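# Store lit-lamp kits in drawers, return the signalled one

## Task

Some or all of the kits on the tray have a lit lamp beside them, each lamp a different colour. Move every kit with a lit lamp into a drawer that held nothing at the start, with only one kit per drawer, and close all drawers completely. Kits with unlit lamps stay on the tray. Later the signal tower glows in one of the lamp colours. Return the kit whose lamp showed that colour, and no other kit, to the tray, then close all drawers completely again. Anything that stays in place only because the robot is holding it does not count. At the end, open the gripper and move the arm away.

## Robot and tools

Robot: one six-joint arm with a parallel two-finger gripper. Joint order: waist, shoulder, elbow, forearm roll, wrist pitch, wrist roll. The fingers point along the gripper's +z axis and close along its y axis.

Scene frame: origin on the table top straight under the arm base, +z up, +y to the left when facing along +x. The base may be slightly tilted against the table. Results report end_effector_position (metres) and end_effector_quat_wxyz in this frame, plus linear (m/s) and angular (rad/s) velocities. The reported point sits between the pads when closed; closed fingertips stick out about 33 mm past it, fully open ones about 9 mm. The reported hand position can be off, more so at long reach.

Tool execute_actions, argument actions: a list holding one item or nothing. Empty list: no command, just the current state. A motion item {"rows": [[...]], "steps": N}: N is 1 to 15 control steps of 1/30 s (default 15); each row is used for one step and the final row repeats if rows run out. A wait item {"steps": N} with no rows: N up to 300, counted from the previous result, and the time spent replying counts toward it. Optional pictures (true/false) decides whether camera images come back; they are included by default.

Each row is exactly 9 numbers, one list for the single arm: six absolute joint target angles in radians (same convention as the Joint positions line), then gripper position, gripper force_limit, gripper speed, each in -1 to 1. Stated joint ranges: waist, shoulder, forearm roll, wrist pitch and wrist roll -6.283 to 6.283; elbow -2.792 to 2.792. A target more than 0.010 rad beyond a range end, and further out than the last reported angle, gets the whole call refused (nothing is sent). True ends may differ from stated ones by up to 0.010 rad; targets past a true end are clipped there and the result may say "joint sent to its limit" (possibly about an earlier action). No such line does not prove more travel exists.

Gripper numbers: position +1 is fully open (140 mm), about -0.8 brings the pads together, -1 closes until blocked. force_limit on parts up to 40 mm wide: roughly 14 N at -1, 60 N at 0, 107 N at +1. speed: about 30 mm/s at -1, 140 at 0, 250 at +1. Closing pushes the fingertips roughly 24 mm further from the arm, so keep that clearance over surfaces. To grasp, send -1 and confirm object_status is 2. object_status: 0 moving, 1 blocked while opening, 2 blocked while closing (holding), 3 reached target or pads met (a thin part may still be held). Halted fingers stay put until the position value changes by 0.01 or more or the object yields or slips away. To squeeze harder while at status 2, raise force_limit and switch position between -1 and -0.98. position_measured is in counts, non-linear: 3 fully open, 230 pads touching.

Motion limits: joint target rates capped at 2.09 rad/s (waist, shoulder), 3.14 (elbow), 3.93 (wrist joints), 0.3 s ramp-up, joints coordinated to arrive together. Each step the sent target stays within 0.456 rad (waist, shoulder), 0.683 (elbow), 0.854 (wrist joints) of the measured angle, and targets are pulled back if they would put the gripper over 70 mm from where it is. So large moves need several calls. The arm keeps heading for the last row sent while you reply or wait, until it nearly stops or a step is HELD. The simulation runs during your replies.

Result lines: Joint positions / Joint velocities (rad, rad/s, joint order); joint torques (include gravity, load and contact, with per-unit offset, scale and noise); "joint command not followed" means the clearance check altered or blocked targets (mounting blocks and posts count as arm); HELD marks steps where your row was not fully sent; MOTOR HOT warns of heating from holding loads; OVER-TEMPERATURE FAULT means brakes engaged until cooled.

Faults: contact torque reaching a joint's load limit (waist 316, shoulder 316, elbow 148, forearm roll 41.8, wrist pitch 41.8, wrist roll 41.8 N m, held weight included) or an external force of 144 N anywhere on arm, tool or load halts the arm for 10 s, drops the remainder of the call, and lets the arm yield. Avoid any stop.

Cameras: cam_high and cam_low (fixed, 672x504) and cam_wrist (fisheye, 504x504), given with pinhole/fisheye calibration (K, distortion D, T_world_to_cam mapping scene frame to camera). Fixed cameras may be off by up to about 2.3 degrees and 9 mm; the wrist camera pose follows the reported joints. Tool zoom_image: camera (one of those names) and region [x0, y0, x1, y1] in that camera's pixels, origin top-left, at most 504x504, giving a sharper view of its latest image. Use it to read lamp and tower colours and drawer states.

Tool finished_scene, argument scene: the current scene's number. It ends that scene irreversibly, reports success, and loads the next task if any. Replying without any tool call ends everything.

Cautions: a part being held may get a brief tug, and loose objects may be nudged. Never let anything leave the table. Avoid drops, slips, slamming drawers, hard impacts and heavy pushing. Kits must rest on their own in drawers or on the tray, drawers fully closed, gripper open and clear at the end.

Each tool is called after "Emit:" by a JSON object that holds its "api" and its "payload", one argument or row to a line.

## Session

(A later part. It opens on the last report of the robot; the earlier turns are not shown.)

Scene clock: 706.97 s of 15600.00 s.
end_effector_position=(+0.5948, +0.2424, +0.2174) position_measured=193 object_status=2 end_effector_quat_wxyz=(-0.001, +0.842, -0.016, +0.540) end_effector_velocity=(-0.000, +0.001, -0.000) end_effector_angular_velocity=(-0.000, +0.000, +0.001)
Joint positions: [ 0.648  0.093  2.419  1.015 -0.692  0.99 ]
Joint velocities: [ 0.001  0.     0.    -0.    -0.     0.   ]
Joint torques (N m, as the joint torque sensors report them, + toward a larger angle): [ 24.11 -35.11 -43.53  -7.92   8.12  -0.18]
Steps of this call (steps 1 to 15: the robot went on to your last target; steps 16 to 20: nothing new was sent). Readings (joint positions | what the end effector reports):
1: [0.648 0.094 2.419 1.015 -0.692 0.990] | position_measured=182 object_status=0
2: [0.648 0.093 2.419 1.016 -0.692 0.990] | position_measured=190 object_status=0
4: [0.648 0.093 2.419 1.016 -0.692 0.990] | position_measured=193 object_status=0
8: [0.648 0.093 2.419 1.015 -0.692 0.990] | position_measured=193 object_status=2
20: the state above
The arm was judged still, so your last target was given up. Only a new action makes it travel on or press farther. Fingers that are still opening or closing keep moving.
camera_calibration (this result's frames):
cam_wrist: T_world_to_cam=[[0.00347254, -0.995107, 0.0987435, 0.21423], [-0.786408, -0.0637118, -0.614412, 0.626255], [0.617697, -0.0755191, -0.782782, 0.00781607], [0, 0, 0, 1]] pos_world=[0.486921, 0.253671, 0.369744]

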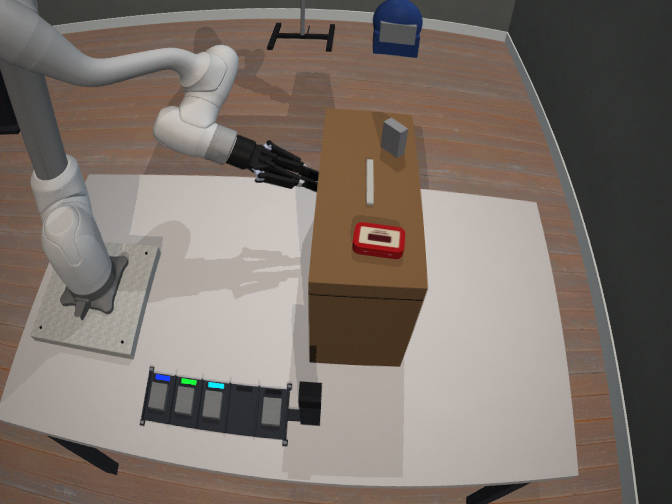

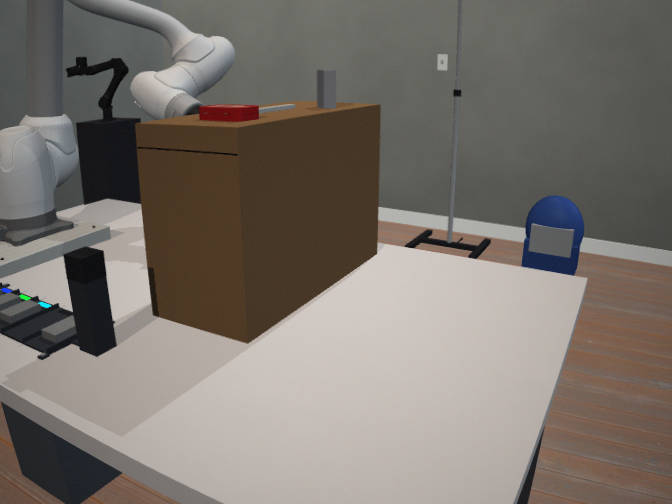

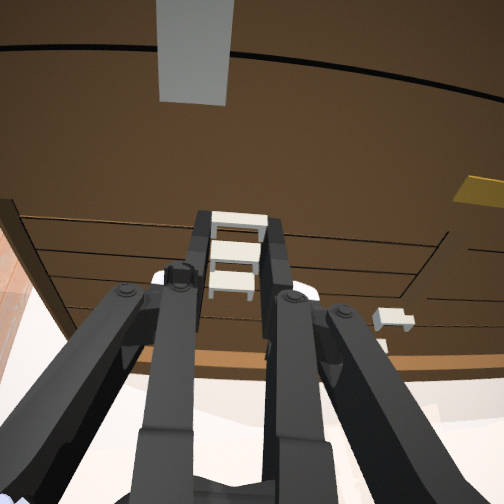

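Emit:
{"api": "execute_actions", "payload": {
  "actions": [
    {"rows":[[0.644,0.0935,2.419,1.012,-0.692,0.99,-1,0,0],[0.644,0.0935,2.419,1.012,-0.692,0.99,-1,0,0],[0.644,0.0935,2.419,1.012,-0.692,0.99,-1,0,0],[0.677,0.07,2.445,1.05,-0.711,0.978,-1,0,0],[0.677,0.07,2.445,1.05,-0.711,0.978,-1,0,0],[0.677,0.07,2.445,1.05,-0.711,0.978,-1,0,0],[0.677,0.07,2.445,1.05,-0.711,0.978,-1,0,0],[0.713,0.048,2.47,1.089,-0.732,0.965,-1,0,0],[0.713,0.048,2.47,1.089,-0.732,0.965,-1,0,0],[0.713,0.048,2.47,1.089,-0.732,0.965,-1,0,0],[0.713,0.048,2.47,1.089,-0.732,0.965,-1,0,0],[0.7507,0.027,2.493,1.129,-0.753,0.952,-1,0,0]],"steps":15}
  ],
  "pictures": false
}}

Scene clock: 719.17 s of 15600.00 s.
end_effector_position=(+0.5392, +0.2401, +0.2175) position_measured=193 object_status=2 end_effector_quat_wxyz=(+0.001, +0.841, -0.017, +0.540) end_effector_velocity=(-0.170, -0.001, -0.003) end_effector_angular_velocity=(-0.010, -0.001, +0.011)
Joint positions: [ 0.741  0.032  2.487  1.119 -0.748  0.955]
Joint velocities: [ 0.316 -0.182  0.198  0.32  -0.17  -0.105]
Joint torques (N m, as the joint torque sensors report them, + toward a larger angle): [-17.39 -27.02 -34.68   2.64  -7.99   0.54]
Steps of this call (steps 1 to 90: nothing new was sent; then 8.70 s passed at rest; steps 91 to 105: all 15 steps of this action). Readings (joint positions | what the end effector reports):
91: [0.648 0.094 2.419 1.015 -0.692 0.990] | position_measured=193 object_status=2
92: [0.647 0.094 2.419 1.014 -0.692 0.990] | position_measured=193 object_status=2
94: [0.645 0.094 2.419 1.012 -0.691 0.990] | position_measured=193 object_status=2
98: [0.675 0.071 2.444 1.047 -0.709 0.979] | position_measured=193 object_status=2
105: the state above

Emit:
{"api": "execute_actions", "payload": {
  "actions": [
    {"rows":[[0.785,0.01,2.511,1.166,-0.772,0.94,-1,0,0],[0.785,0.01,2.511,1.166,-0.772,0.94,-1,0,0],[0.785,0.01,2.511,1.166,-0.772,0.94,-1,0,0],[0.785,0.01,2.511,1.166,-0.772,0.94,-1,0,0],[0.822,-0.007,2.528,1.204,-0.792,0.929,-1,0,0],[0.822,-0.007,2.528,1.204,-0.792,0.929,-1,0,0],[0.822,-0.007,2.528,1.204,-0.792,0.929,-1,0,0],[0.822,-0.007,2.528,1.204,-0.792,0.929,-1,0,0],[0.862,-0.0235,2.544,1.2425,-0.812,0.917,-1,0,0],[0.862,-0.0235,2.544,1.2425,-0.812,0.917,-1,0,0],[0.862,-0.0235,2.544,1.2425,-0.812,0.917,-1,0,0],[0.862,-0.0235,2.544,1.2425,-0.812,0.917,-1,0,0],[0.862,-0.0235,2.544,1.2425,-0.812,0.917,-1,0,0],[0.862,-0.0235,2.544,1.2425,-0.812,0.917,0.2,0,0]],"steps":15}
  ],
  "pictures": false
}}

Emit:
{"api": "execute_actions", "payload": {
  "actions": [
    {"steps":15}
  ]
}}

Scene clock: 724.83 s of 15600.00 s.
end_effector_position=(+0.4834, +0.2414, +0.2167) position_measured=193 object_status=0 end_effector_quat_wxyz=(+0.002, +0.841, -0.016, +0.540) end_effector_velocity=(-0.001, +0.002, -0.000) end_effector_angular_velocity=(-0.004, +0.000, +0.006)
Joint positions: [ 0.862 -0.024  2.544  1.243 -0.812  0.917]
Joint velocities: [ 0.004  0.001  0.    -0.001 -0.    -0.003]
Joint torques (N m, as the joint torque sensors report them, + toward a larger angle): [ 21.43 -17.92 -39.9   -6.9   11.59  -0.05]
Steps of this call (steps 1 to 30: the robot went on to your last target; steps 31 to 90: nothing new was sent; then 2.17 s passed at rest; steps 91 to 105: all 15 steps of this action). Readings (joint positions | what the end effector reports):
91: [0.751 0.027 2.493 1.129 -0.753 0.952] | position_measured=193 object_status=2
92: [0.754 0.026 2.494 1.132 -0.755 0.951] | position_measured=193 object_status=2
94: [0.776 0.014 2.506 1.156 -0.767 0.943] | position_measured=193 object_status=2
98: [0.813 -0.003 2.524 1.195 -0.788 0.932] | position_measured=193 object_status=2
105: the state above

Scene clock: 725.33 s of 15600.00 s.
end_effector_position=(+0.4834, +0.2417, +0.2167) position_measured=104 object_status=0 end_effector_quat_wxyz=(+0.001, +0.842, -0.016, +0.540) end_effector_velocity=(-0.000, +0.000, +0.000) end_effector_angular_velocity=(+0.000, -0.000, -0.000)
Joint positions: [ 0.862 -0.023  2.544  1.243 -0.812  0.917]
Joint velocities: [ 0.    -0.     0.    -0.    -0.001  0.   ]
Joint torques (N m, as the joint torque sensors report them, + toward a larger angle): [ -1.84 -26.63 -29.73  -0.22  -1.84   0.24]
Steps of this call (steps 1 to 15: the robot went on to your last target). Readings (joint positions | what the end effector reports):
1: [0.862 -0.024 2.544 1.243 -0.812 0.917] | position_measured=186 object_status=0
2: [0.862 -0.023 2.544 1.243 -0.812 0.917] | position_measured=175 object_status=0
4: [0.862 -0.023 2.544 1.243 -0.812 0.917] | position_measured=160 object_status=0
8: [0.862 -0.023 2.544 1.243 -0.812 0.917] | position_measured=130 object_status=0
15: the state above
The arm was judged still, so your last target was given up. Only a new action makes it travel on or press farther. Fingers that are still opening or closing keep moving.
camera_calibration (this result's frames):
cam_wrist: T_world_to_cam=[[0.000416679, -0.99473, 0.102529, 0.214554], [-0.78603, -0.0637081, -0.614897, 0.538112], [0.618188, -0.0803349, -0.781914, 0.0768279], [0, 0, 0, 1]] pos_world=[0.375389, 0.253878, 0.368958]

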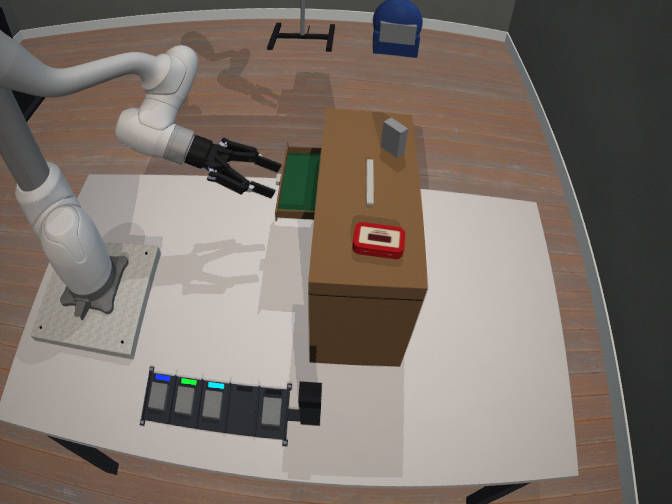

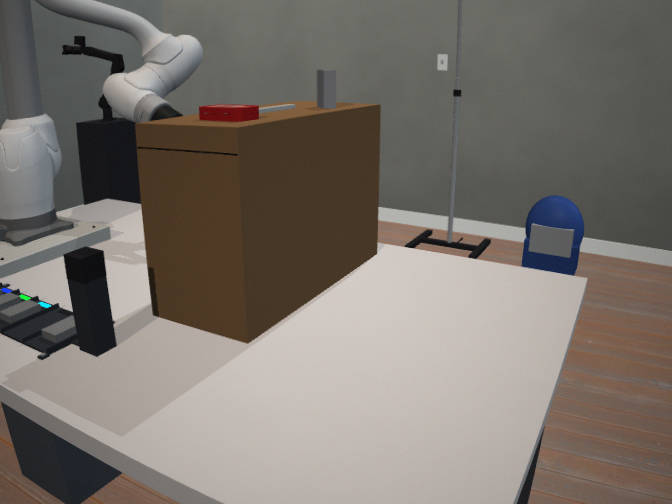

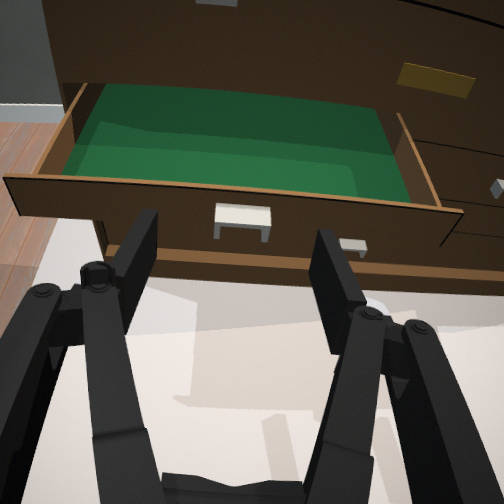

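Emit:
{"api": "execute_actions", "payload": {
  "actions": [
    {"rows":[[0.862,-0.2,2.544,1.2425,-0.812,0.917,0.2,0,0]],"steps":15}
  ],
  "pictures": false
}}

Emit:
{"api": "execute_actions", "payload": {
  "actions": [
    {"rows":[[0.6,-0.5,2.3,0,0.6,1.0,-0.17,0,0]],"steps":15}
  ],
  "pictures": false
}}

Emit:
{"api": "execute_actions", "payload": {
  "actions": [
    {"steps":30}
  ],
  "pictures": false
}}

Emit:
{"api": "execute_actions", "payload": {
  "actions": [
    {"rows":[[-0.6465,-0.3,2.2,0,1.0,-0.6,-0.17,0,0]],"steps":15}
  ],
  "pictures": false
}}

Emit:
{"api": "execute_actions", "payload": {
  "actions": [
    {"steps":30}
  ],
  "pictures": false
}}

Emit:
{"api": "execute_actions", "payload": {
  "actions": [
    {"rows":[[-0.6465,0.118,2.123,0,0.9,-0.6,-0.17,0,0]],"steps":15}
  ],
  "pictures": false
}}

Emit:
{"api": "execute_actions", "payload": {
  "actions": [
    {"steps":15}
  ]
}}

Scene clock: 735.90 s of 15600.00 s.
end_effector_position=(+0.4746, +0.2314, +0.3051) position_measured=104 object_status=3 end_effector_quat_wxyz=(-0.054, +0.806, -0.051, +0.587) end_effector_velocity=(-0.000, +0.000, +0.001) end_effector_angular_velocity=(+0.000, -0.001, +0.001)
Joint positions: [ 0.862 -0.2    2.544  1.242 -0.812  0.917]
Joint velocities: [ 0.    -0.001 -0.    -0.     0.    -0.001]
Joint torques (N m, as the joint torque sensors report them, + toward a larger angle): [ -1.53 -14.   -34.19  -0.27  -1.65   0.17]
Steps of this call (steps 1 to 90: nothing new was sent; then 7.07 s passed at rest; steps 91 to 105: all 15 steps of this action). Readings (joint positions | what the end effector reports):
91: [0.862 -0.024 2.544 1.242 -0.812 0.917] | position_measured=104 object_status=3
92: [0.862 -0.026 2.544 1.242 -0.812 0.917] | position_measured=104 object_status=3
94: [0.862 -0.054 2.544 1.242 -0.812 0.917] | position_measured=104 object_status=3
98: [0.862 -0.167 2.544 1.242 -0.812 0.917] | position_measured=104 object_status=3
105: the state above

Scene clock: 736.40 s of 15600.00 s.
end_effector_position=(+0.4411, +0.3713, +0.4213) position_measured=150 object_status=3 end_effector_quat_wxyz=(-0.150, +0.764, +0.296, +0.553) end_effector_velocity=(-0.332, +0.031, -0.102) end_effector_angular_velocity=(-2.304, +0.186, +1.778)
Joint positions: [ 0.69  -0.397  2.383  0.497 -0.057  0.971]
Joint velocities: [-0.475 -0.547 -0.439 -2.602  2.916  0.151]
Joint torques (N m, as the joint torque sensors report them, + toward a larger angle): [ -1.97  11.13 -30.63   3.39  -1.38   0.3 ]
Steps of this call (steps 1 to 15: all 15 steps of this action). Readings (joint positions | what the end effector reports):
1: [0.862 -0.200 2.544 1.242 -0.812 0.917] | position_measured=104 object_status=0
2: [0.860 -0.202 2.543 1.237 -0.807 0.917] | position_measured=106 object_status=0
4: [0.844 -0.220 2.528 1.184 -0.754 0.922] | position_measured=121 object_status=0
8: [0.794 -0.278 2.481 1.006 -0.576 0.938] | position_measured=150 object_status=0
15: the state above

Scene clock: 737.40 s of 15600.00 s.
end_effector_position=(+0.3760, +0.2787, +0.3639) position_measured=150 object_status=3 end_effector_quat_wxyz=(-0.004, +0.783, +0.501, +0.369) end_effector_velocity=(-0.000, +0.001, +0.000) end_effector_angular_velocity=(+0.001, -0.001, +0.000)
Joint positions: [ 0.6 -0.5  2.3  0.   0.6  1. ]
Joint velocities: [ 0.001 -0.    -0.     0.    -0.001  0.001]
Joint torques (N m, as the joint torque sensors report them, + toward a larger angle): [ -2.07   6.22 -41.63   4.6   -1.63   0.02]
Steps of this call (steps 1 to 30: the robot went on to your last target). Readings (joint positions | what the end effector reports):
1: [0.675 -0.414 2.370 0.416 0.037 0.976] | position_measured=150 object_status=3
2: [0.663 -0.428 2.359 0.348 0.120 0.980] | position_measured=150 object_status=3
4: [0.644 -0.450 2.341 0.242 0.267 0.986] | position_measured=150 object_status=3
8: [0.612 -0.486 2.311 0.067 0.508 0.996] | position_measured=150 object_status=3
30: the state above
The arm was judged still, so your last target was given up. Only a new action makes it travel on or press farther. Fingers that are still opening or closing keep moving.

Scene clock: 737.90 s of 15600.00 s.
end_effector_position=(+0.4299, +0.1183, +0.3054) position_measured=150 object_status=3 end_effector_quat_wxyz=(+0.108, +0.726, +0.651, +0.195) end_effector_velocity=(+0.070, -0.422, -0.082) end_effector_angular_velocity=(-0.844, +0.313, +0.657)
Joint positions: [ 0.229 -0.379  2.24  -0.     0.842  0.305]
Joint velocities: [-0.957  0.195 -0.096  0.     0.384 -1.785]
Joint torques (N m, as the joint torque sensors report them, + toward a larger angle): [ -0.2   -5.73 -39.23   4.4   -0.86   0.12]
Steps of this call (steps 1 to 15: all 15 steps of this action). Readings (joint positions | what the end effector reports):
1: [0.600 -0.500 2.300 -0.000 0.600 1.000] | position_measured=150 object_status=3
2: [0.597 -0.499 2.299 -0.000 0.603 0.995] | position_measured=150 object_status=3
4: [0.569 -0.487 2.293 -0.000 0.627 0.942] | position_measured=150 object_status=3
8: [0.450 -0.438 2.269 -0.000 0.723 0.719] | position_measured=150 object_status=3
15: the state above

Scene clock: 738.90 s of 15600.00 s.
end_effector_position=(+0.3514, -0.2429, +0.2727) position_measured=150 object_status=3 end_effector_quat_wxyz=(+0.116, +0.729, +0.674, +0.026) end_effector_velocity=(+0.000, +0.000, -0.000) end_effector_angular_velocity=(+0.000, +0.002, +0.003)
Joint positions: [-0.646 -0.3    2.2   -0.     1.    -0.6  ]
Joint velocities: [ 0.001  0.001 -0.    -0.     0.001 -0.002]
Joint torques (N m, as the joint torque sensors report them, + toward a larger angle): [ -0.57 -10.68 -39.26   4.36  -0.52   0.04]
Steps of this call (steps 1 to 30: the robot went on to your last target). Readings (joint positions | what the end effector reports):
1: [0.197 -0.373 2.236 -0.000 0.854 0.244] | position_measured=150 object_status=3
2: [0.164 -0.367 2.233 -0.000 0.866 0.183] | position_measured=150 object_status=3
4: [0.099 -0.357 2.228 -0.000 0.887 0.063] | position_measured=150 object_status=3
8: [-0.033 -0.340 2.220 -0.000 0.919 -0.127] | position_measured=150 object_status=3
30: the state above

Scene clock: 739.40 s of 15600.00 s.
end_effector_position=(+0.4156, -0.2916, +0.1337) position_measured=150 object_status=3 end_effector_quat_wxyz=(+0.007, +0.734, +0.679, +0.009) end_effector_velocity=(+0.078, -0.057, -0.274) end_effector_angular_velocity=(+0.236, +0.293, +0.006)
Joint positions: [-0.647  0.085  2.129 -0.     0.908 -0.6  ]
Joint velocities: [-0.     0.648 -0.118  0.001 -0.154 -0.   ]
Joint torques (N m, as the joint torque sensors report them, + toward a larger angle): [  5.55 -72.98 -35.39   3.91   0.42   0.15]
Steps of this call (steps 1 to 15: all 15 steps of this action). Readings (joint positions | what the end effector reports):
1: [-0.646 -0.300 2.200 -0.000 1.000 -0.600] | position_measured=150 object_status=3
2: [-0.646 -0.297 2.199 -0.000 1.000 -0.600] | position_measured=150 object_status=3
4: [-0.646 -0.269 2.194 -0.000 0.993 -0.600] | position_measured=150 object_status=3
8: [-0.646 -0.138 2.170 -0.000 0.961 -0.600] | position_measured=150 object_status=3
15: the state above

Scene clock: 739.90 s of 15600.00 s.
end_effector_position=(+0.4196, -0.2945, +0.1197) position_measured=150 object_status=3 end_effector_quat_wxyz=(-0.003, +0.734, +0.680, +0.008) end_effector_velocity=(-0.000, +0.000, -0.000) end_effector_angular_velocity=(+0.001, +0.001, -0.000)
Joint positions: [-0.647  0.118  2.123 -0.     0.9   -0.6  ]
Joint velocities: [0.    0.    0.    0.    0.001 0.   ]
Joint torques (N m, as the joint torque sensors report them, + toward a larger angle): [ -0.41 -44.5  -32.08   3.56   0.12   0.08]
Steps of this call (steps 1 to 15: the robot went on to your last target). Readings (joint positions | what the end effector reports):
1: [-0.647 0.103 2.126 -0.000 0.904 -0.600] | position_measured=150 object_status=3
2: [-0.647 0.114 2.124 -0.000 0.901 -0.600] | position_measured=150 object_status=3
4: [-0.647 0.118 2.123 -0.000 0.900 -0.600] | position_measured=150 object_status=3
8: [-0.647 0.118 2.123 -0.000 0.900 -0.600] | position_measured=150 object_status=3
15: the state above
camera_calibration (this result's frames):
cam_wrist: T_world_to_cam=[[0.998605, 0.0421429, 0.0318053, -0.413895], [0.0236565, -0.895687, 0.444055, -0.317403], [0.0472013, -0.442683, -0.895435, 0.143829], [0, 0, 0, 1]] pos_world=[0.414037, -0.20318, 0.282898]

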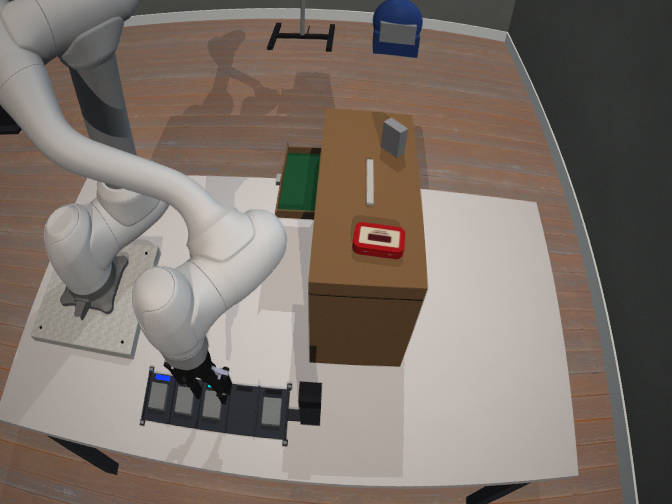

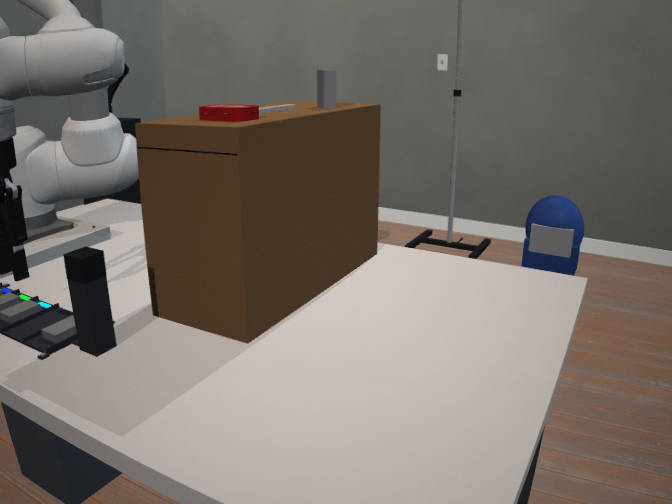

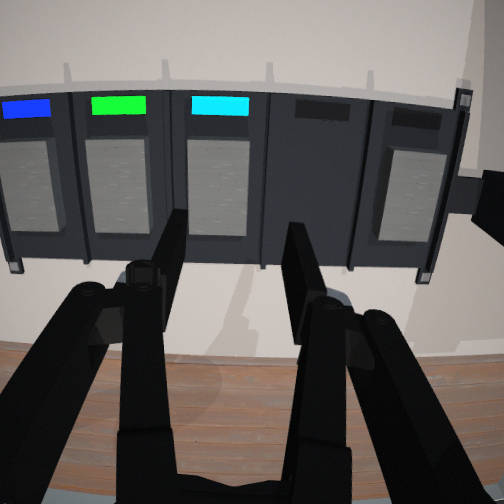

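Emit:
{"api": "execute_actions", "payload": {
  "actions": []
}}

Scene clock: 756.73 s of 15600.00 s.
end_effector_position=(+0.4196, -0.2945, +0.1197) position_measured=150 object_status=3 end_effector_quat_wxyz=(-0.003, +0.734, +0.680, +0.008) end_effector_velocity=(+0.000, +0.000, +0.000) end_effector_angular_velocity=(-0.000, -0.001, -0.001)
Joint positions: [-0.647  0.118  2.123 -0.     0.9   -0.6  ]
Joint velocities: [ 0.001  0.    -0.     0.    -0.001  0.001]
Joint torques (N m, as the joint torque sensors report them, + toward a larger angle): [ -0.54 -45.9  -32.51   3.69   0.12   0.07]
Steps of this call (steps 1 to 15: the robot went on to your last target; steps 16 to 90: nothing new was sent; then 13.83 s passed at rest). Readings (joint positions | what the end effector reports):
1: [-0.647 0.118 2.123 -0.000 0.900 -0.600] | position_measured=150 object_status=3
2: [-0.647 0.118 2.123 -0.000 0.900 -0.600] | position_measured=150 object_status=3
4: [-0.647 0.118 2.123 -0.000 0.900 -0.600] | position_measured=150 object_status=3
8: [-0.647 0.118 2.123 -0.000 0.900 -0.600] | position_measured=150 object_status=3
90: the state above
The arm was judged still, so your last target was given up. Only a new action makes it travel on or press farther. Fingers that are still opening or closing keep moving.
camera_calibration (this result's frames):
cam_wrist: T_world_to_cam=[[0.998605, 0.0421854, 0.0317609, -0.413864], [0.0237162, -0.895703, 0.444021, -0.317381], [0.0471795, -0.442648, -0.895454, 0.143845], [0, 0, 0, 1]] pos_world=[0.414027, -0.203147, 0.282875]

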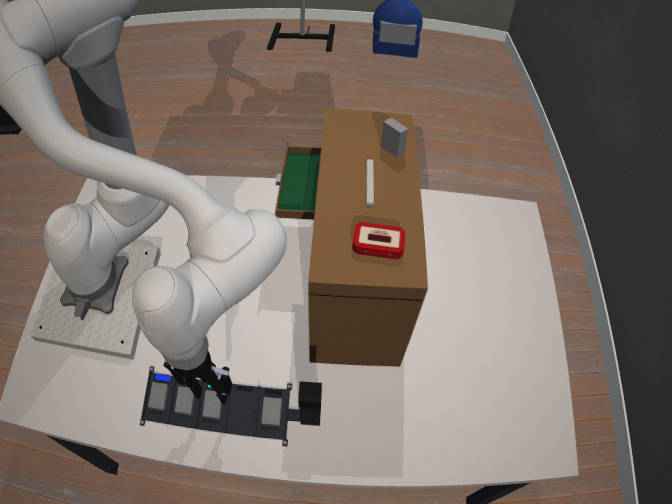

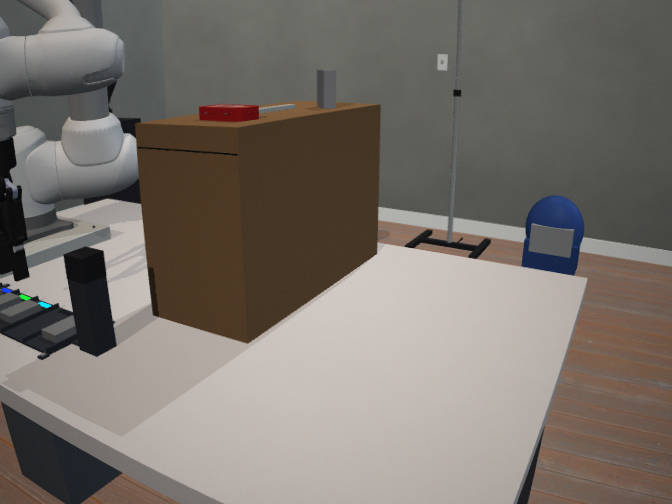

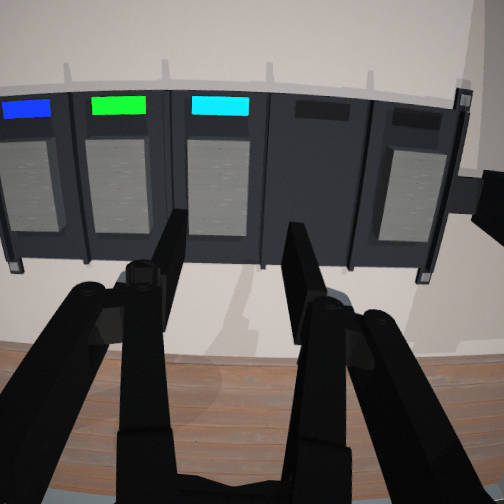

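Emit:
{"api": "execute_actions", "payload": {
  "actions": [
    {"rows":[[-0.654,0.168,2.179,0,0.795,-0.607,-0.17,0.3,-0.6]]}
  ]
}}

Emit:
{"api": "execute_actions", "payload": {
  "actions": [
    {"steps":10}
  ]
}}

Scene clock: 764.40 s of 15600.00 s.
end_effector_position=(+0.4110, -0.2912, +0.0709) position_measured=150 object_status=3 end_effector_quat_wxyz=(-0.003, +0.734, +0.679, +0.008) end_effector_velocity=(-0.001, -0.001, +0.000) end_effector_angular_velocity=(-0.001, +0.000, -0.000)
Joint positions: [-0.654  0.168  2.179  0.     0.795 -0.607]
Joint velocities: [-0.002 -0.001 -0.    -0.001  0.    -0.   ]
Joint torques (N m, as the joint torque sensors report them, + toward a larger angle): [ -0.72 -47.37 -30.01   3.21   0.2    0.18]
Steps of this call (steps 1 to 90: nothing new was sent; then 4.17 s passed at rest; steps 91 to 105: all 15 steps of this action). Readings (joint positions | what the end effector reports):
91: [-0.646 0.118 2.123 0.000 0.900 -0.600] | position_measured=150 object_status=3
92: [-0.647 0.120 2.126 0.000 0.894 -0.600] | position_measured=150 object_status=3
94: [-0.650 0.144 2.152 0.000 0.844 -0.604] | position_measured=150 object_status=3
98: [-0.654 0.168 2.179 0.000 0.795 -0.607] | position_measured=150 object_status=3
105: the state above
camera_calibration (this result's frames):
cam_wrist: T_world_to_cam=[[0.99865, 0.0415691, 0.0311573, -0.403974], [0.0234652, -0.896036, 0.443361, -0.292548], [0.0463482, -0.442031, -0.895801, 0.102526], [0, 0, 0, 1]] pos_world=[0.405542, -0.200021, 0.234134]

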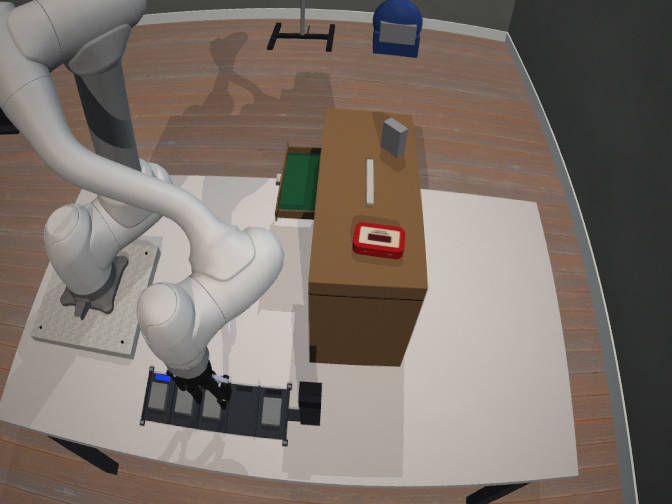

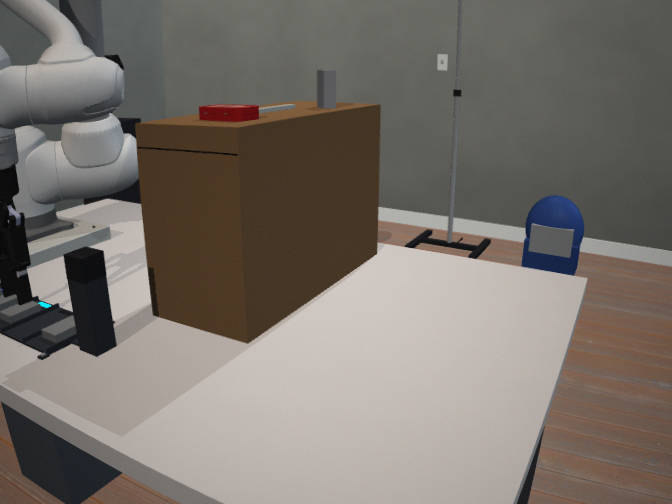

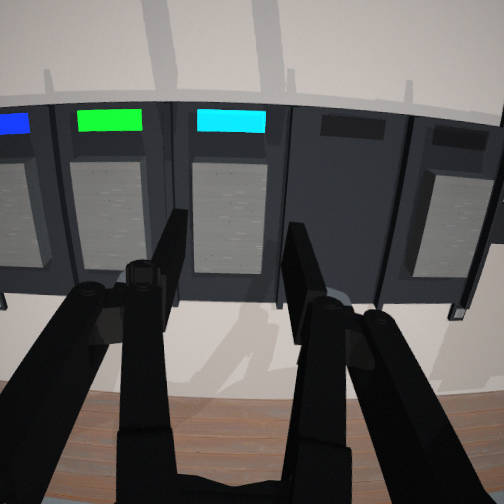

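Scene clock: 764.73 s of 15600.00 s.
end_effector_position=(+0.4109, -0.2913, +0.0709) position_measured=150 object_status=3 end_effector_quat_wxyz=(-0.003, +0.734, +0.679, +0.008) end_effector_velocity=(+0.000, +0.001, -0.001) end_effector_angular_velocity=(+0.001, +0.001, +0.002)
Joint positions: [-0.654  0.168  2.179  0.     0.795 -0.607]
Joint velocities: [ 0.001  0.001 -0.     0.001  0.001 -0.001]
Joint torques (N m, as the joint torque sensors report them, + toward a larger angle): [  0.19 -47.56 -29.39   3.28   0.04   0.12]
Steps of this call (steps 1 to 10: the robot went on to your last target). Readings (joint positions | what the end effector reports):
1: [-0.654 0.168 2.179 0.000 0.795 -0.607] | position_measured=150 object_status=3
2: [-0.654 0.168 2.179 0.000 0.795 -0.607] | position_measured=150 object_status=3
4: [-0.654 0.168 2.179 0.000 0.795 -0.607] | position_measured=150 object_status=3
8: [-0.654 0.168 2.179 0.000 0.795 -0.607] | position_measured=150 object_status=3
10: the state above
camera_calibration (this result's frames):
cam_wrist: T_world_to_cam=[[0.99865, 0.0416737, 0.0310218, -0.403889], [0.0236154, -0.895997, 0.443432, -0.292641], [0.0462749, -0.4421, -0.895771, 0.102483], [0, 0, 0, 1]] pos_world=[0.405512, -0.200066, 0.234098]

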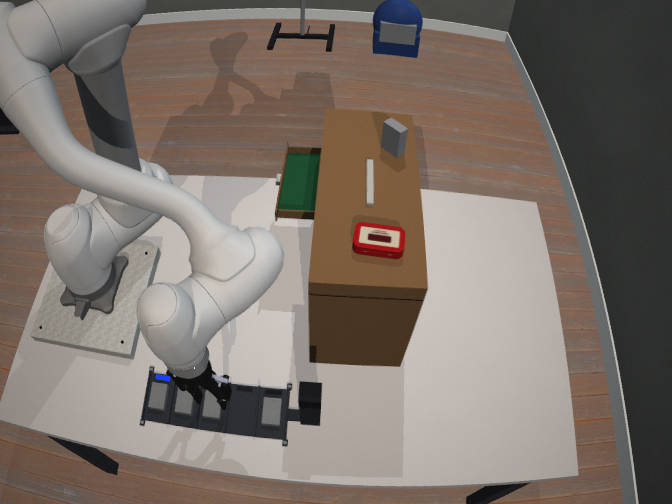

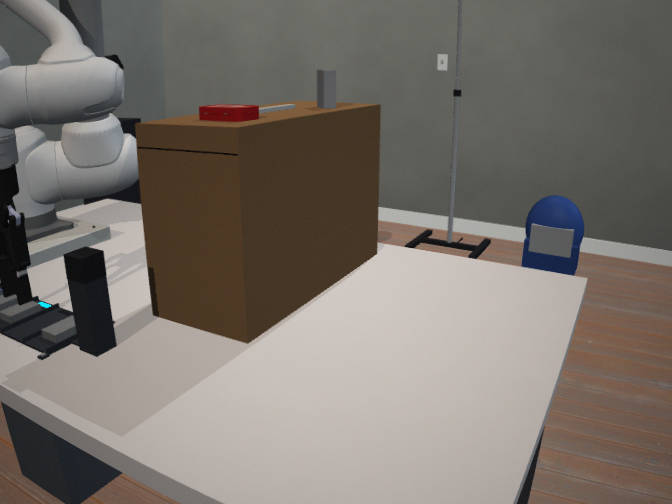

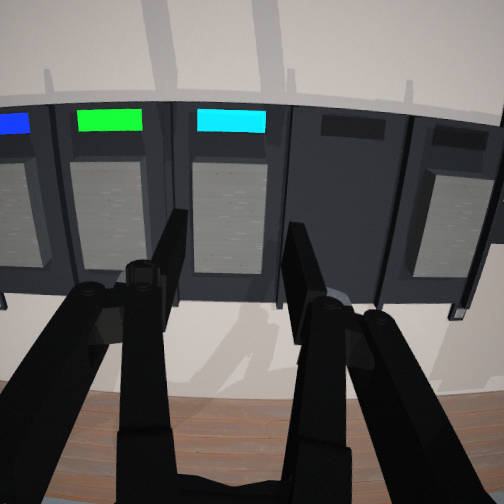

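Emit:
{"api": "execute_actions", "payload": {
  "actions": [
    {"rows":[[-0.661,0.176,2.185,0,0.781,-0.614,-0.17,0.3,-0.6],[-0.661,0.176,2.185,0,0.781,-0.614,-0.17,0.3,-0.6],[-0.661,0.176,2.185,0,0.781,-0.614,-0.17,0.3,-0.6],[-0.661,0.176,2.185,0,0.781,-0.614,-0.17,0.3,-0.6],[-0.661,0.182,2.19,0,0.77,-0.614,-0.17,0.3,-0.6],[-0.661,0.182,2.19,0,0.77,-0.614,-0.17,0.3,-0.6],[-0.661,0.182,2.19,0,0.77,-0.614,-0.17,0.3,-0.6],[-0.661,0.182,2.19,0,0.77,-0.614,-0.17,0.3,-0.6],[-0.661,0.187,2.193,0,0.762,-0.614,-0.17,0.3,-0.6]]}
  ]
}}

Scene clock: 771.17 s of 15600.00 s.
end_effector_position=(+0.4078, -0.2930, +0.0558) position_measured=150 object_status=3 end_effector_quat_wxyz=(-0.003, +0.734, +0.679, +0.008) end_effector_velocity=(-0.000, +0.000, -0.001) end_effector_angular_velocity=(+0.001, +0.001, +0.000)
Joint positions: [-0.661  0.187  2.193 -0.     0.762 -0.614]
Joint velocities: [ 0.     0.001  0.     0.    -0.001 -0.   ]
Joint torques (N m, as the joint torque sensors report them, + toward a larger angle): [ -0.23 -49.59 -28.56   3.23   0.04   0.2 ]
Steps of this call (steps 1 to 15: the robot went on to your last target; steps 16 to 90: nothing new was sent; then 2.93 s passed at rest; steps 91 to 105: all 15 steps of this action). Readings (joint positions | what the end effector reports):
91: [-0.654 0.168 2.179 -0.000 0.795 -0.607] | position_measured=150 object_status=3
92: [-0.656 0.170 2.180 -0.000 0.790 -0.609] | position_measured=150 object_status=3
94: [-0.661 0.176 2.185 -0.000 0.782 -0.614] | position_measured=150 object_status=3
98: [-0.661 0.182 2.190 -0.000 0.771 -0.614] | position_measured=150 object_status=3
105: the state above
camera_calibration (this result's frames):
cam_wrist: T_world_to_cam=[[0.998648, 0.0417225, 0.0310125, -0.40022], [0.02366, -0.895964, 0.443496, -0.287428], [0.0462898, -0.442162, -0.89574, 0.0883681], [0, 0, 0, 1]] pos_world=[0.402389, -0.201754, 0.21904]

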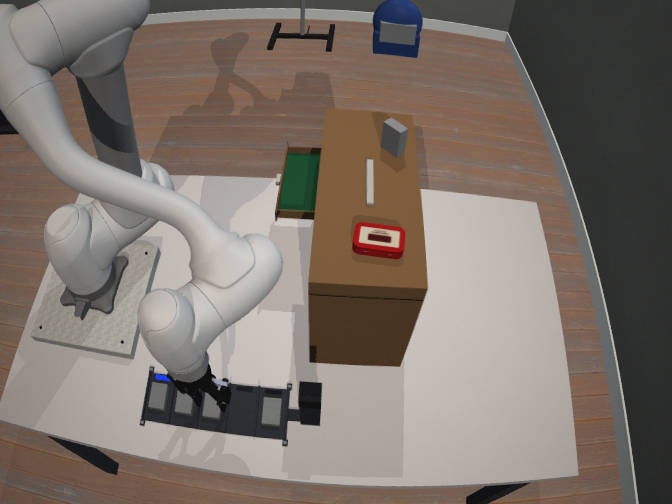

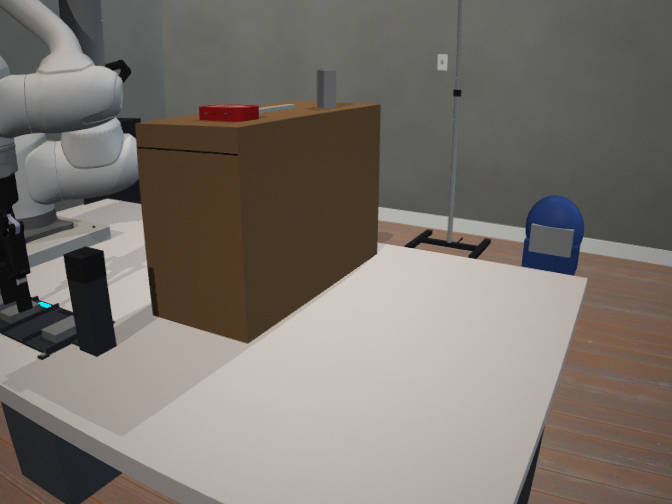

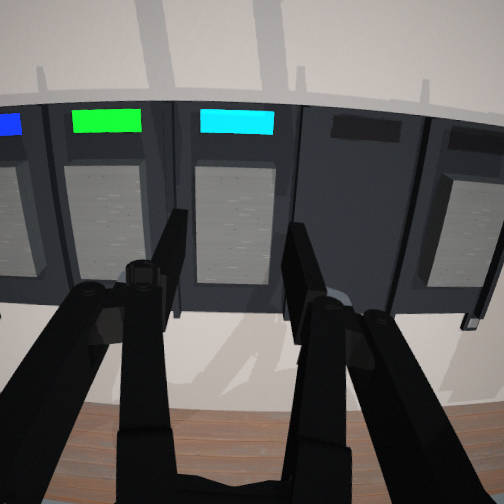

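Emit:
{"api": "execute_actions", "payload": {
  "actions": [
    {"rows":[[-0.661,0.19,2.1955,0,0.756,-0.614,-0.17,0.3,-0.6],[-0.661,0.19,2.1955,0,0.756,-0.614,-0.17,0.3,-0.6],[-0.661,0.19,2.1955,0,0.756,-0.614,-0.17,0.3,-0.6],[-0.661,0.19,2.1955,0,0.756,-0.614,-0.17,0.3,-0.6],[-0.661,0.19,2.1955,0,0.756,-0.614,-1,0.3,-0.6]]}
  ]
}}

Emit:
{"api": "execute_actions", "payload": {
  "actions": [
    {"steps":15}
  ],
  "pictures": false
}}

Scene clock: 775.27 s of 15600.00 s.
end_effector_position=(+0.4077, -0.2928, +0.0533) position_measured=187 object_status=0 end_effector_quat_wxyz=(-0.003, +0.734, +0.679, +0.008) end_effector_velocity=(-0.000, +0.001, -0.000) end_effector_angular_velocity=(+0.001, +0.001, +0.001)
Joint positions: [-0.661  0.19   2.195  0.     0.756 -0.614]
Joint velocities: [ 0.001  0.     0.    -0.     0.001 -0.001]
Joint torques (N m, as the joint torque sensors report them, + toward a larger angle): [  0.18 -48.3  -28.74   3.06   0.19   0.09]
Steps of this call (steps 1 to 15: the robot went on to your last target; steps 16 to 90: nothing new was sent; then 0.60 s passed at rest; steps 91 to 105: all 15 steps of this action). Readings (joint positions | what the end effector reports):
91: [-0.661 0.187 2.193 0.000 0.762 -0.614] | position_measured=150 object_status=3
92: [-0.661 0.188 2.194 0.000 0.759 -0.614] | position_measured=150 object_status=3
94: [-0.661 0.190 2.195 0.000 0.756 -0.614] | position_measured=150 object_status=3
98: [-0.661 0.190 2.195 0.000 0.756 -0.614] | position_measured=159 object_status=0
105: the state above
camera_calibration (this result's frames):
cam_wrist: T_world_to_cam=[[0.99864, 0.0416225, 0.0314101, -0.400039], [0.0233837, -0.895872, 0.443697, -0.285986], [0.0466072, -0.442359, -0.895626, 0.0860477], [0, 0, 0, 1]] pos_world=[0.402172, -0.201492, 0.216523]

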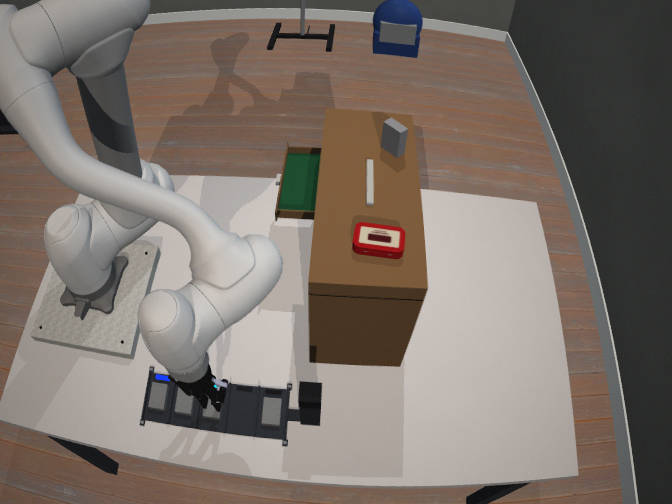

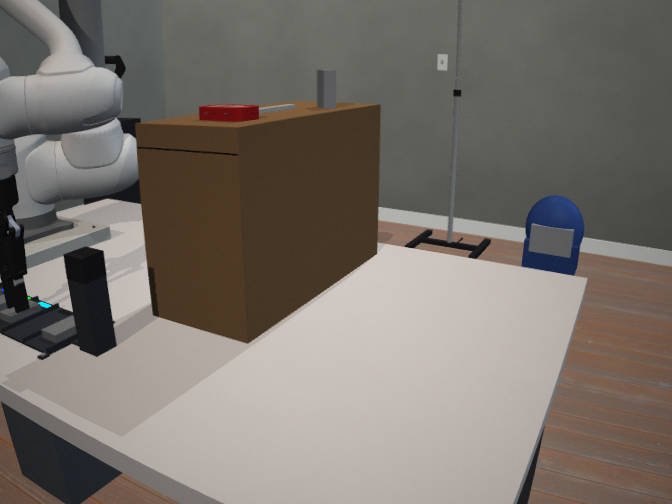

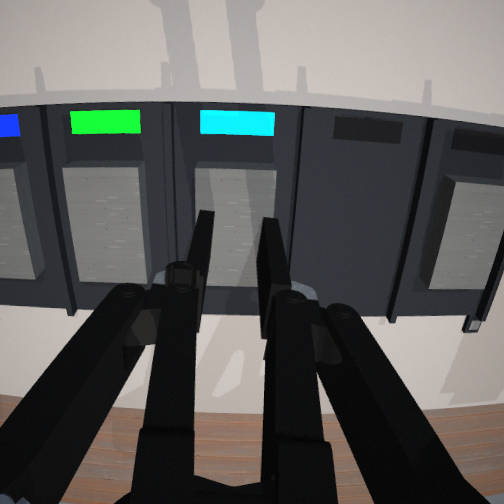

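Scene clock: 775.77 s of 15600.00 s.
end_effector_position=(+0.4077, -0.2928, +0.0533) position_measured=233 object_status=0 end_effector_quat_wxyz=(-0.003, +0.734, +0.679, +0.008) end_effector_velocity=(-0.001, +0.000, +0.000) end_effector_angular_velocity=(+0.001, +0.002, -0.001)
Joint positions: [-0.661  0.19   2.196  0.     0.756 -0.614]
Joint velocities: [-0.001 -0.001  0.     0.     0.003  0.   ]
Joint torques (N m, as the joint torque sensors report them, + toward a larger angle): [ -1.29 -49.87 -28.49   3.2    0.06   0.09]
Steps of this call (steps 1 to 15: the robot went on to your last target). Readings (joint positions | what the end effector reports):
1: [-0.661 0.190 2.195 0.000 0.756 -0.614] | position_measured=191 object_status=0
2: [-0.661 0.190 2.195 0.000 0.756 -0.614] | position_measured=195 object_status=0
4: [-0.661 0.190 2.195 0.000 0.756 -0.614] | position_measured=203 object_status=0
8: [-0.661 0.190 2.195 0.000 0.756 -0.614] | position_measured=219 object_status=0
15: the state above
The arm was judged still, so your last target was given up. Only a new action makes it travel on or press farther. Fingers that are still opening or closing keep moving.

Emit:
{"api": "execute_actions", "payload": {
  "actions": [
    {"rows":[[-0.661,0.187,2.193,0,0.762,-0.614,-0.17,0.3,0.5],[-0.661,0.187,2.193,0,0.762,-0.614,-0.17,0.3,0.5],[-0.661,0.187,2.193,0,0.762,-0.614,-0.17,0.3,0.5],[-0.661,0.187,2.193,0,0.762,-0.614,-0.17,0.3,0.5],[-0.661,0.187,2.193,0,0.762,-0.614,-0.17,0.3,0.5],[-0.661,0.187,2.193,0,0.762,-0.614,-0.17,0.3,0.5],[-0.661,0.187,2.193,0,0.762,-0.614,-0.17,0.3,0.5],[-0.661,0.187,2.193,0,0.762,-0.614,-0.17,0.3,0.5],[-0.661,0.19,2.1955,0,0.756,-0.614,-0.17,0.3,0.5],[-0.661,0.19,2.1955,0,0.756,-0.614,-0.17,0.3,0.5],[-0.661,0.19,2.1955,0,0.756,-0.614,-0.17,0.3,0.5],[-0.661,0.1925,2.1975,0,0.7516,-0.614,-0.17,0.3,0.5],[-0.661,0.1925,2.1975,0,0.7516,-0.614,-0.17,0.3,0.5],[-0.661,0.194,2.1985,0,0.749,-0.614,-0.17,0.3,0.5]]}
  ]
}}

Emit:
{"api": "zoom_image", "payload": {
  "camera": "cam_low",
  "region": [0,240,120,360]
}}

Scene clock: 785.07 s of 15600.00 s.
end_effector_position=(+0.4074, -0.2926, +0.0510) position_measured=150 object_status=3 end_effector_quat_wxyz=(-0.003, +0.734, +0.679, +0.008) end_effector_velocity=(-0.001, +0.001, -0.022) end_effector_angular_velocity=(-0.003, -0.003, +0.001)
Joint positions: [-0.661  0.193  2.198 -0.     0.751 -0.614]
Joint velocities: [ 0.     0.029  0.02  -0.    -0.053 -0.   ]
Joint torques (N m, as the joint torque sensors report them, + toward a larger angle): [ -1.39 -45.53 -27.31   3.15   0.18   0.02]
Steps of this call (steps 1 to 90: nothing new was sent; then 5.80 s passed at rest; steps 91 to 105: all 15 steps of this action). Readings (joint positions | what the end effector reports):
91: [-0.661 0.190 2.196 -0.000 0.756 -0.614] | position_measured=233 object_status=0
92: [-0.661 0.189 2.195 -0.000 0.758 -0.614] | position_measured=233 object_status=0
94: [-0.661 0.187 2.193 -0.000 0.761 -0.614] | position_measured=211 object_status=0
98: [-0.661 0.187 2.193 -0.000 0.762 -0.614] | position_measured=167 object_status=0
105: the state above
camera_calibration (this result's frames):
cam_wrist: T_world_to_cam=[[0.998636, 0.0417008, 0.0314272, -0.399734], [0.0234412, -0.895821, 0.443796, -0.284769], [0.0466598, -0.442454, -0.895576, 0.083979], [0, 0, 0, 1]] pos_world=[0.401946, -0.201276, 0.214152]

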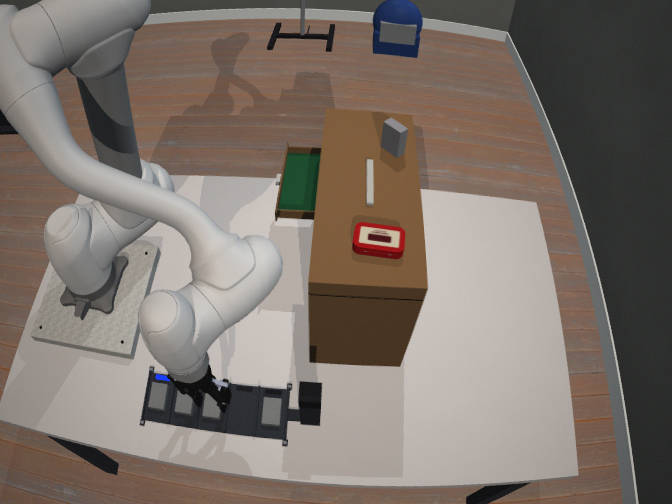

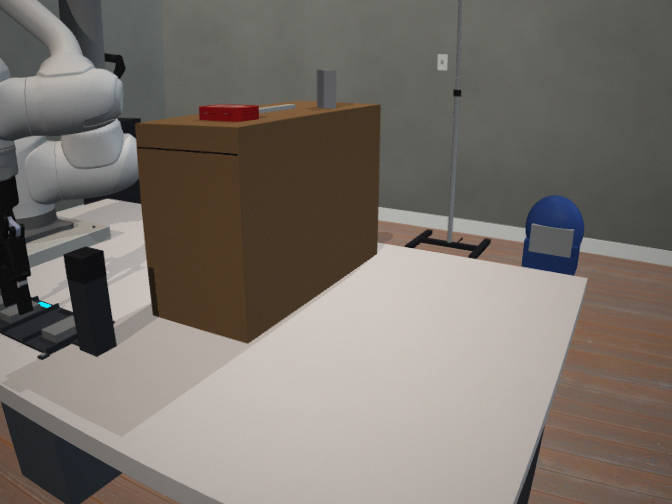

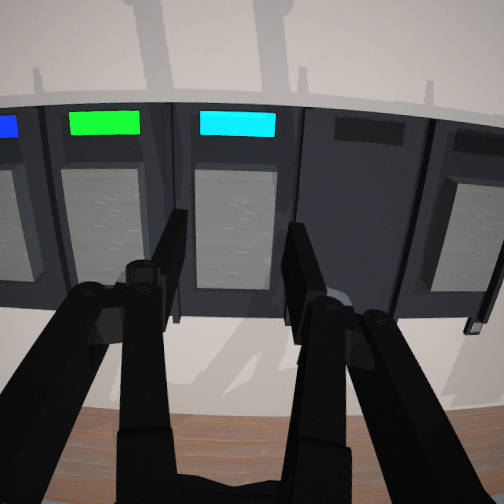

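Region (0, 240, 120, 360) of cam_low's 672x504 image, scaled by 4.200, with more detail than that image has.

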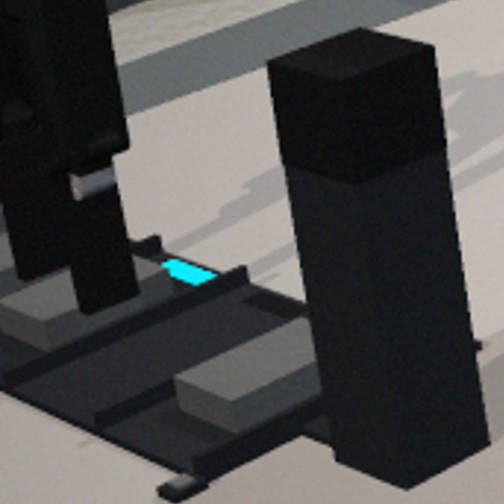

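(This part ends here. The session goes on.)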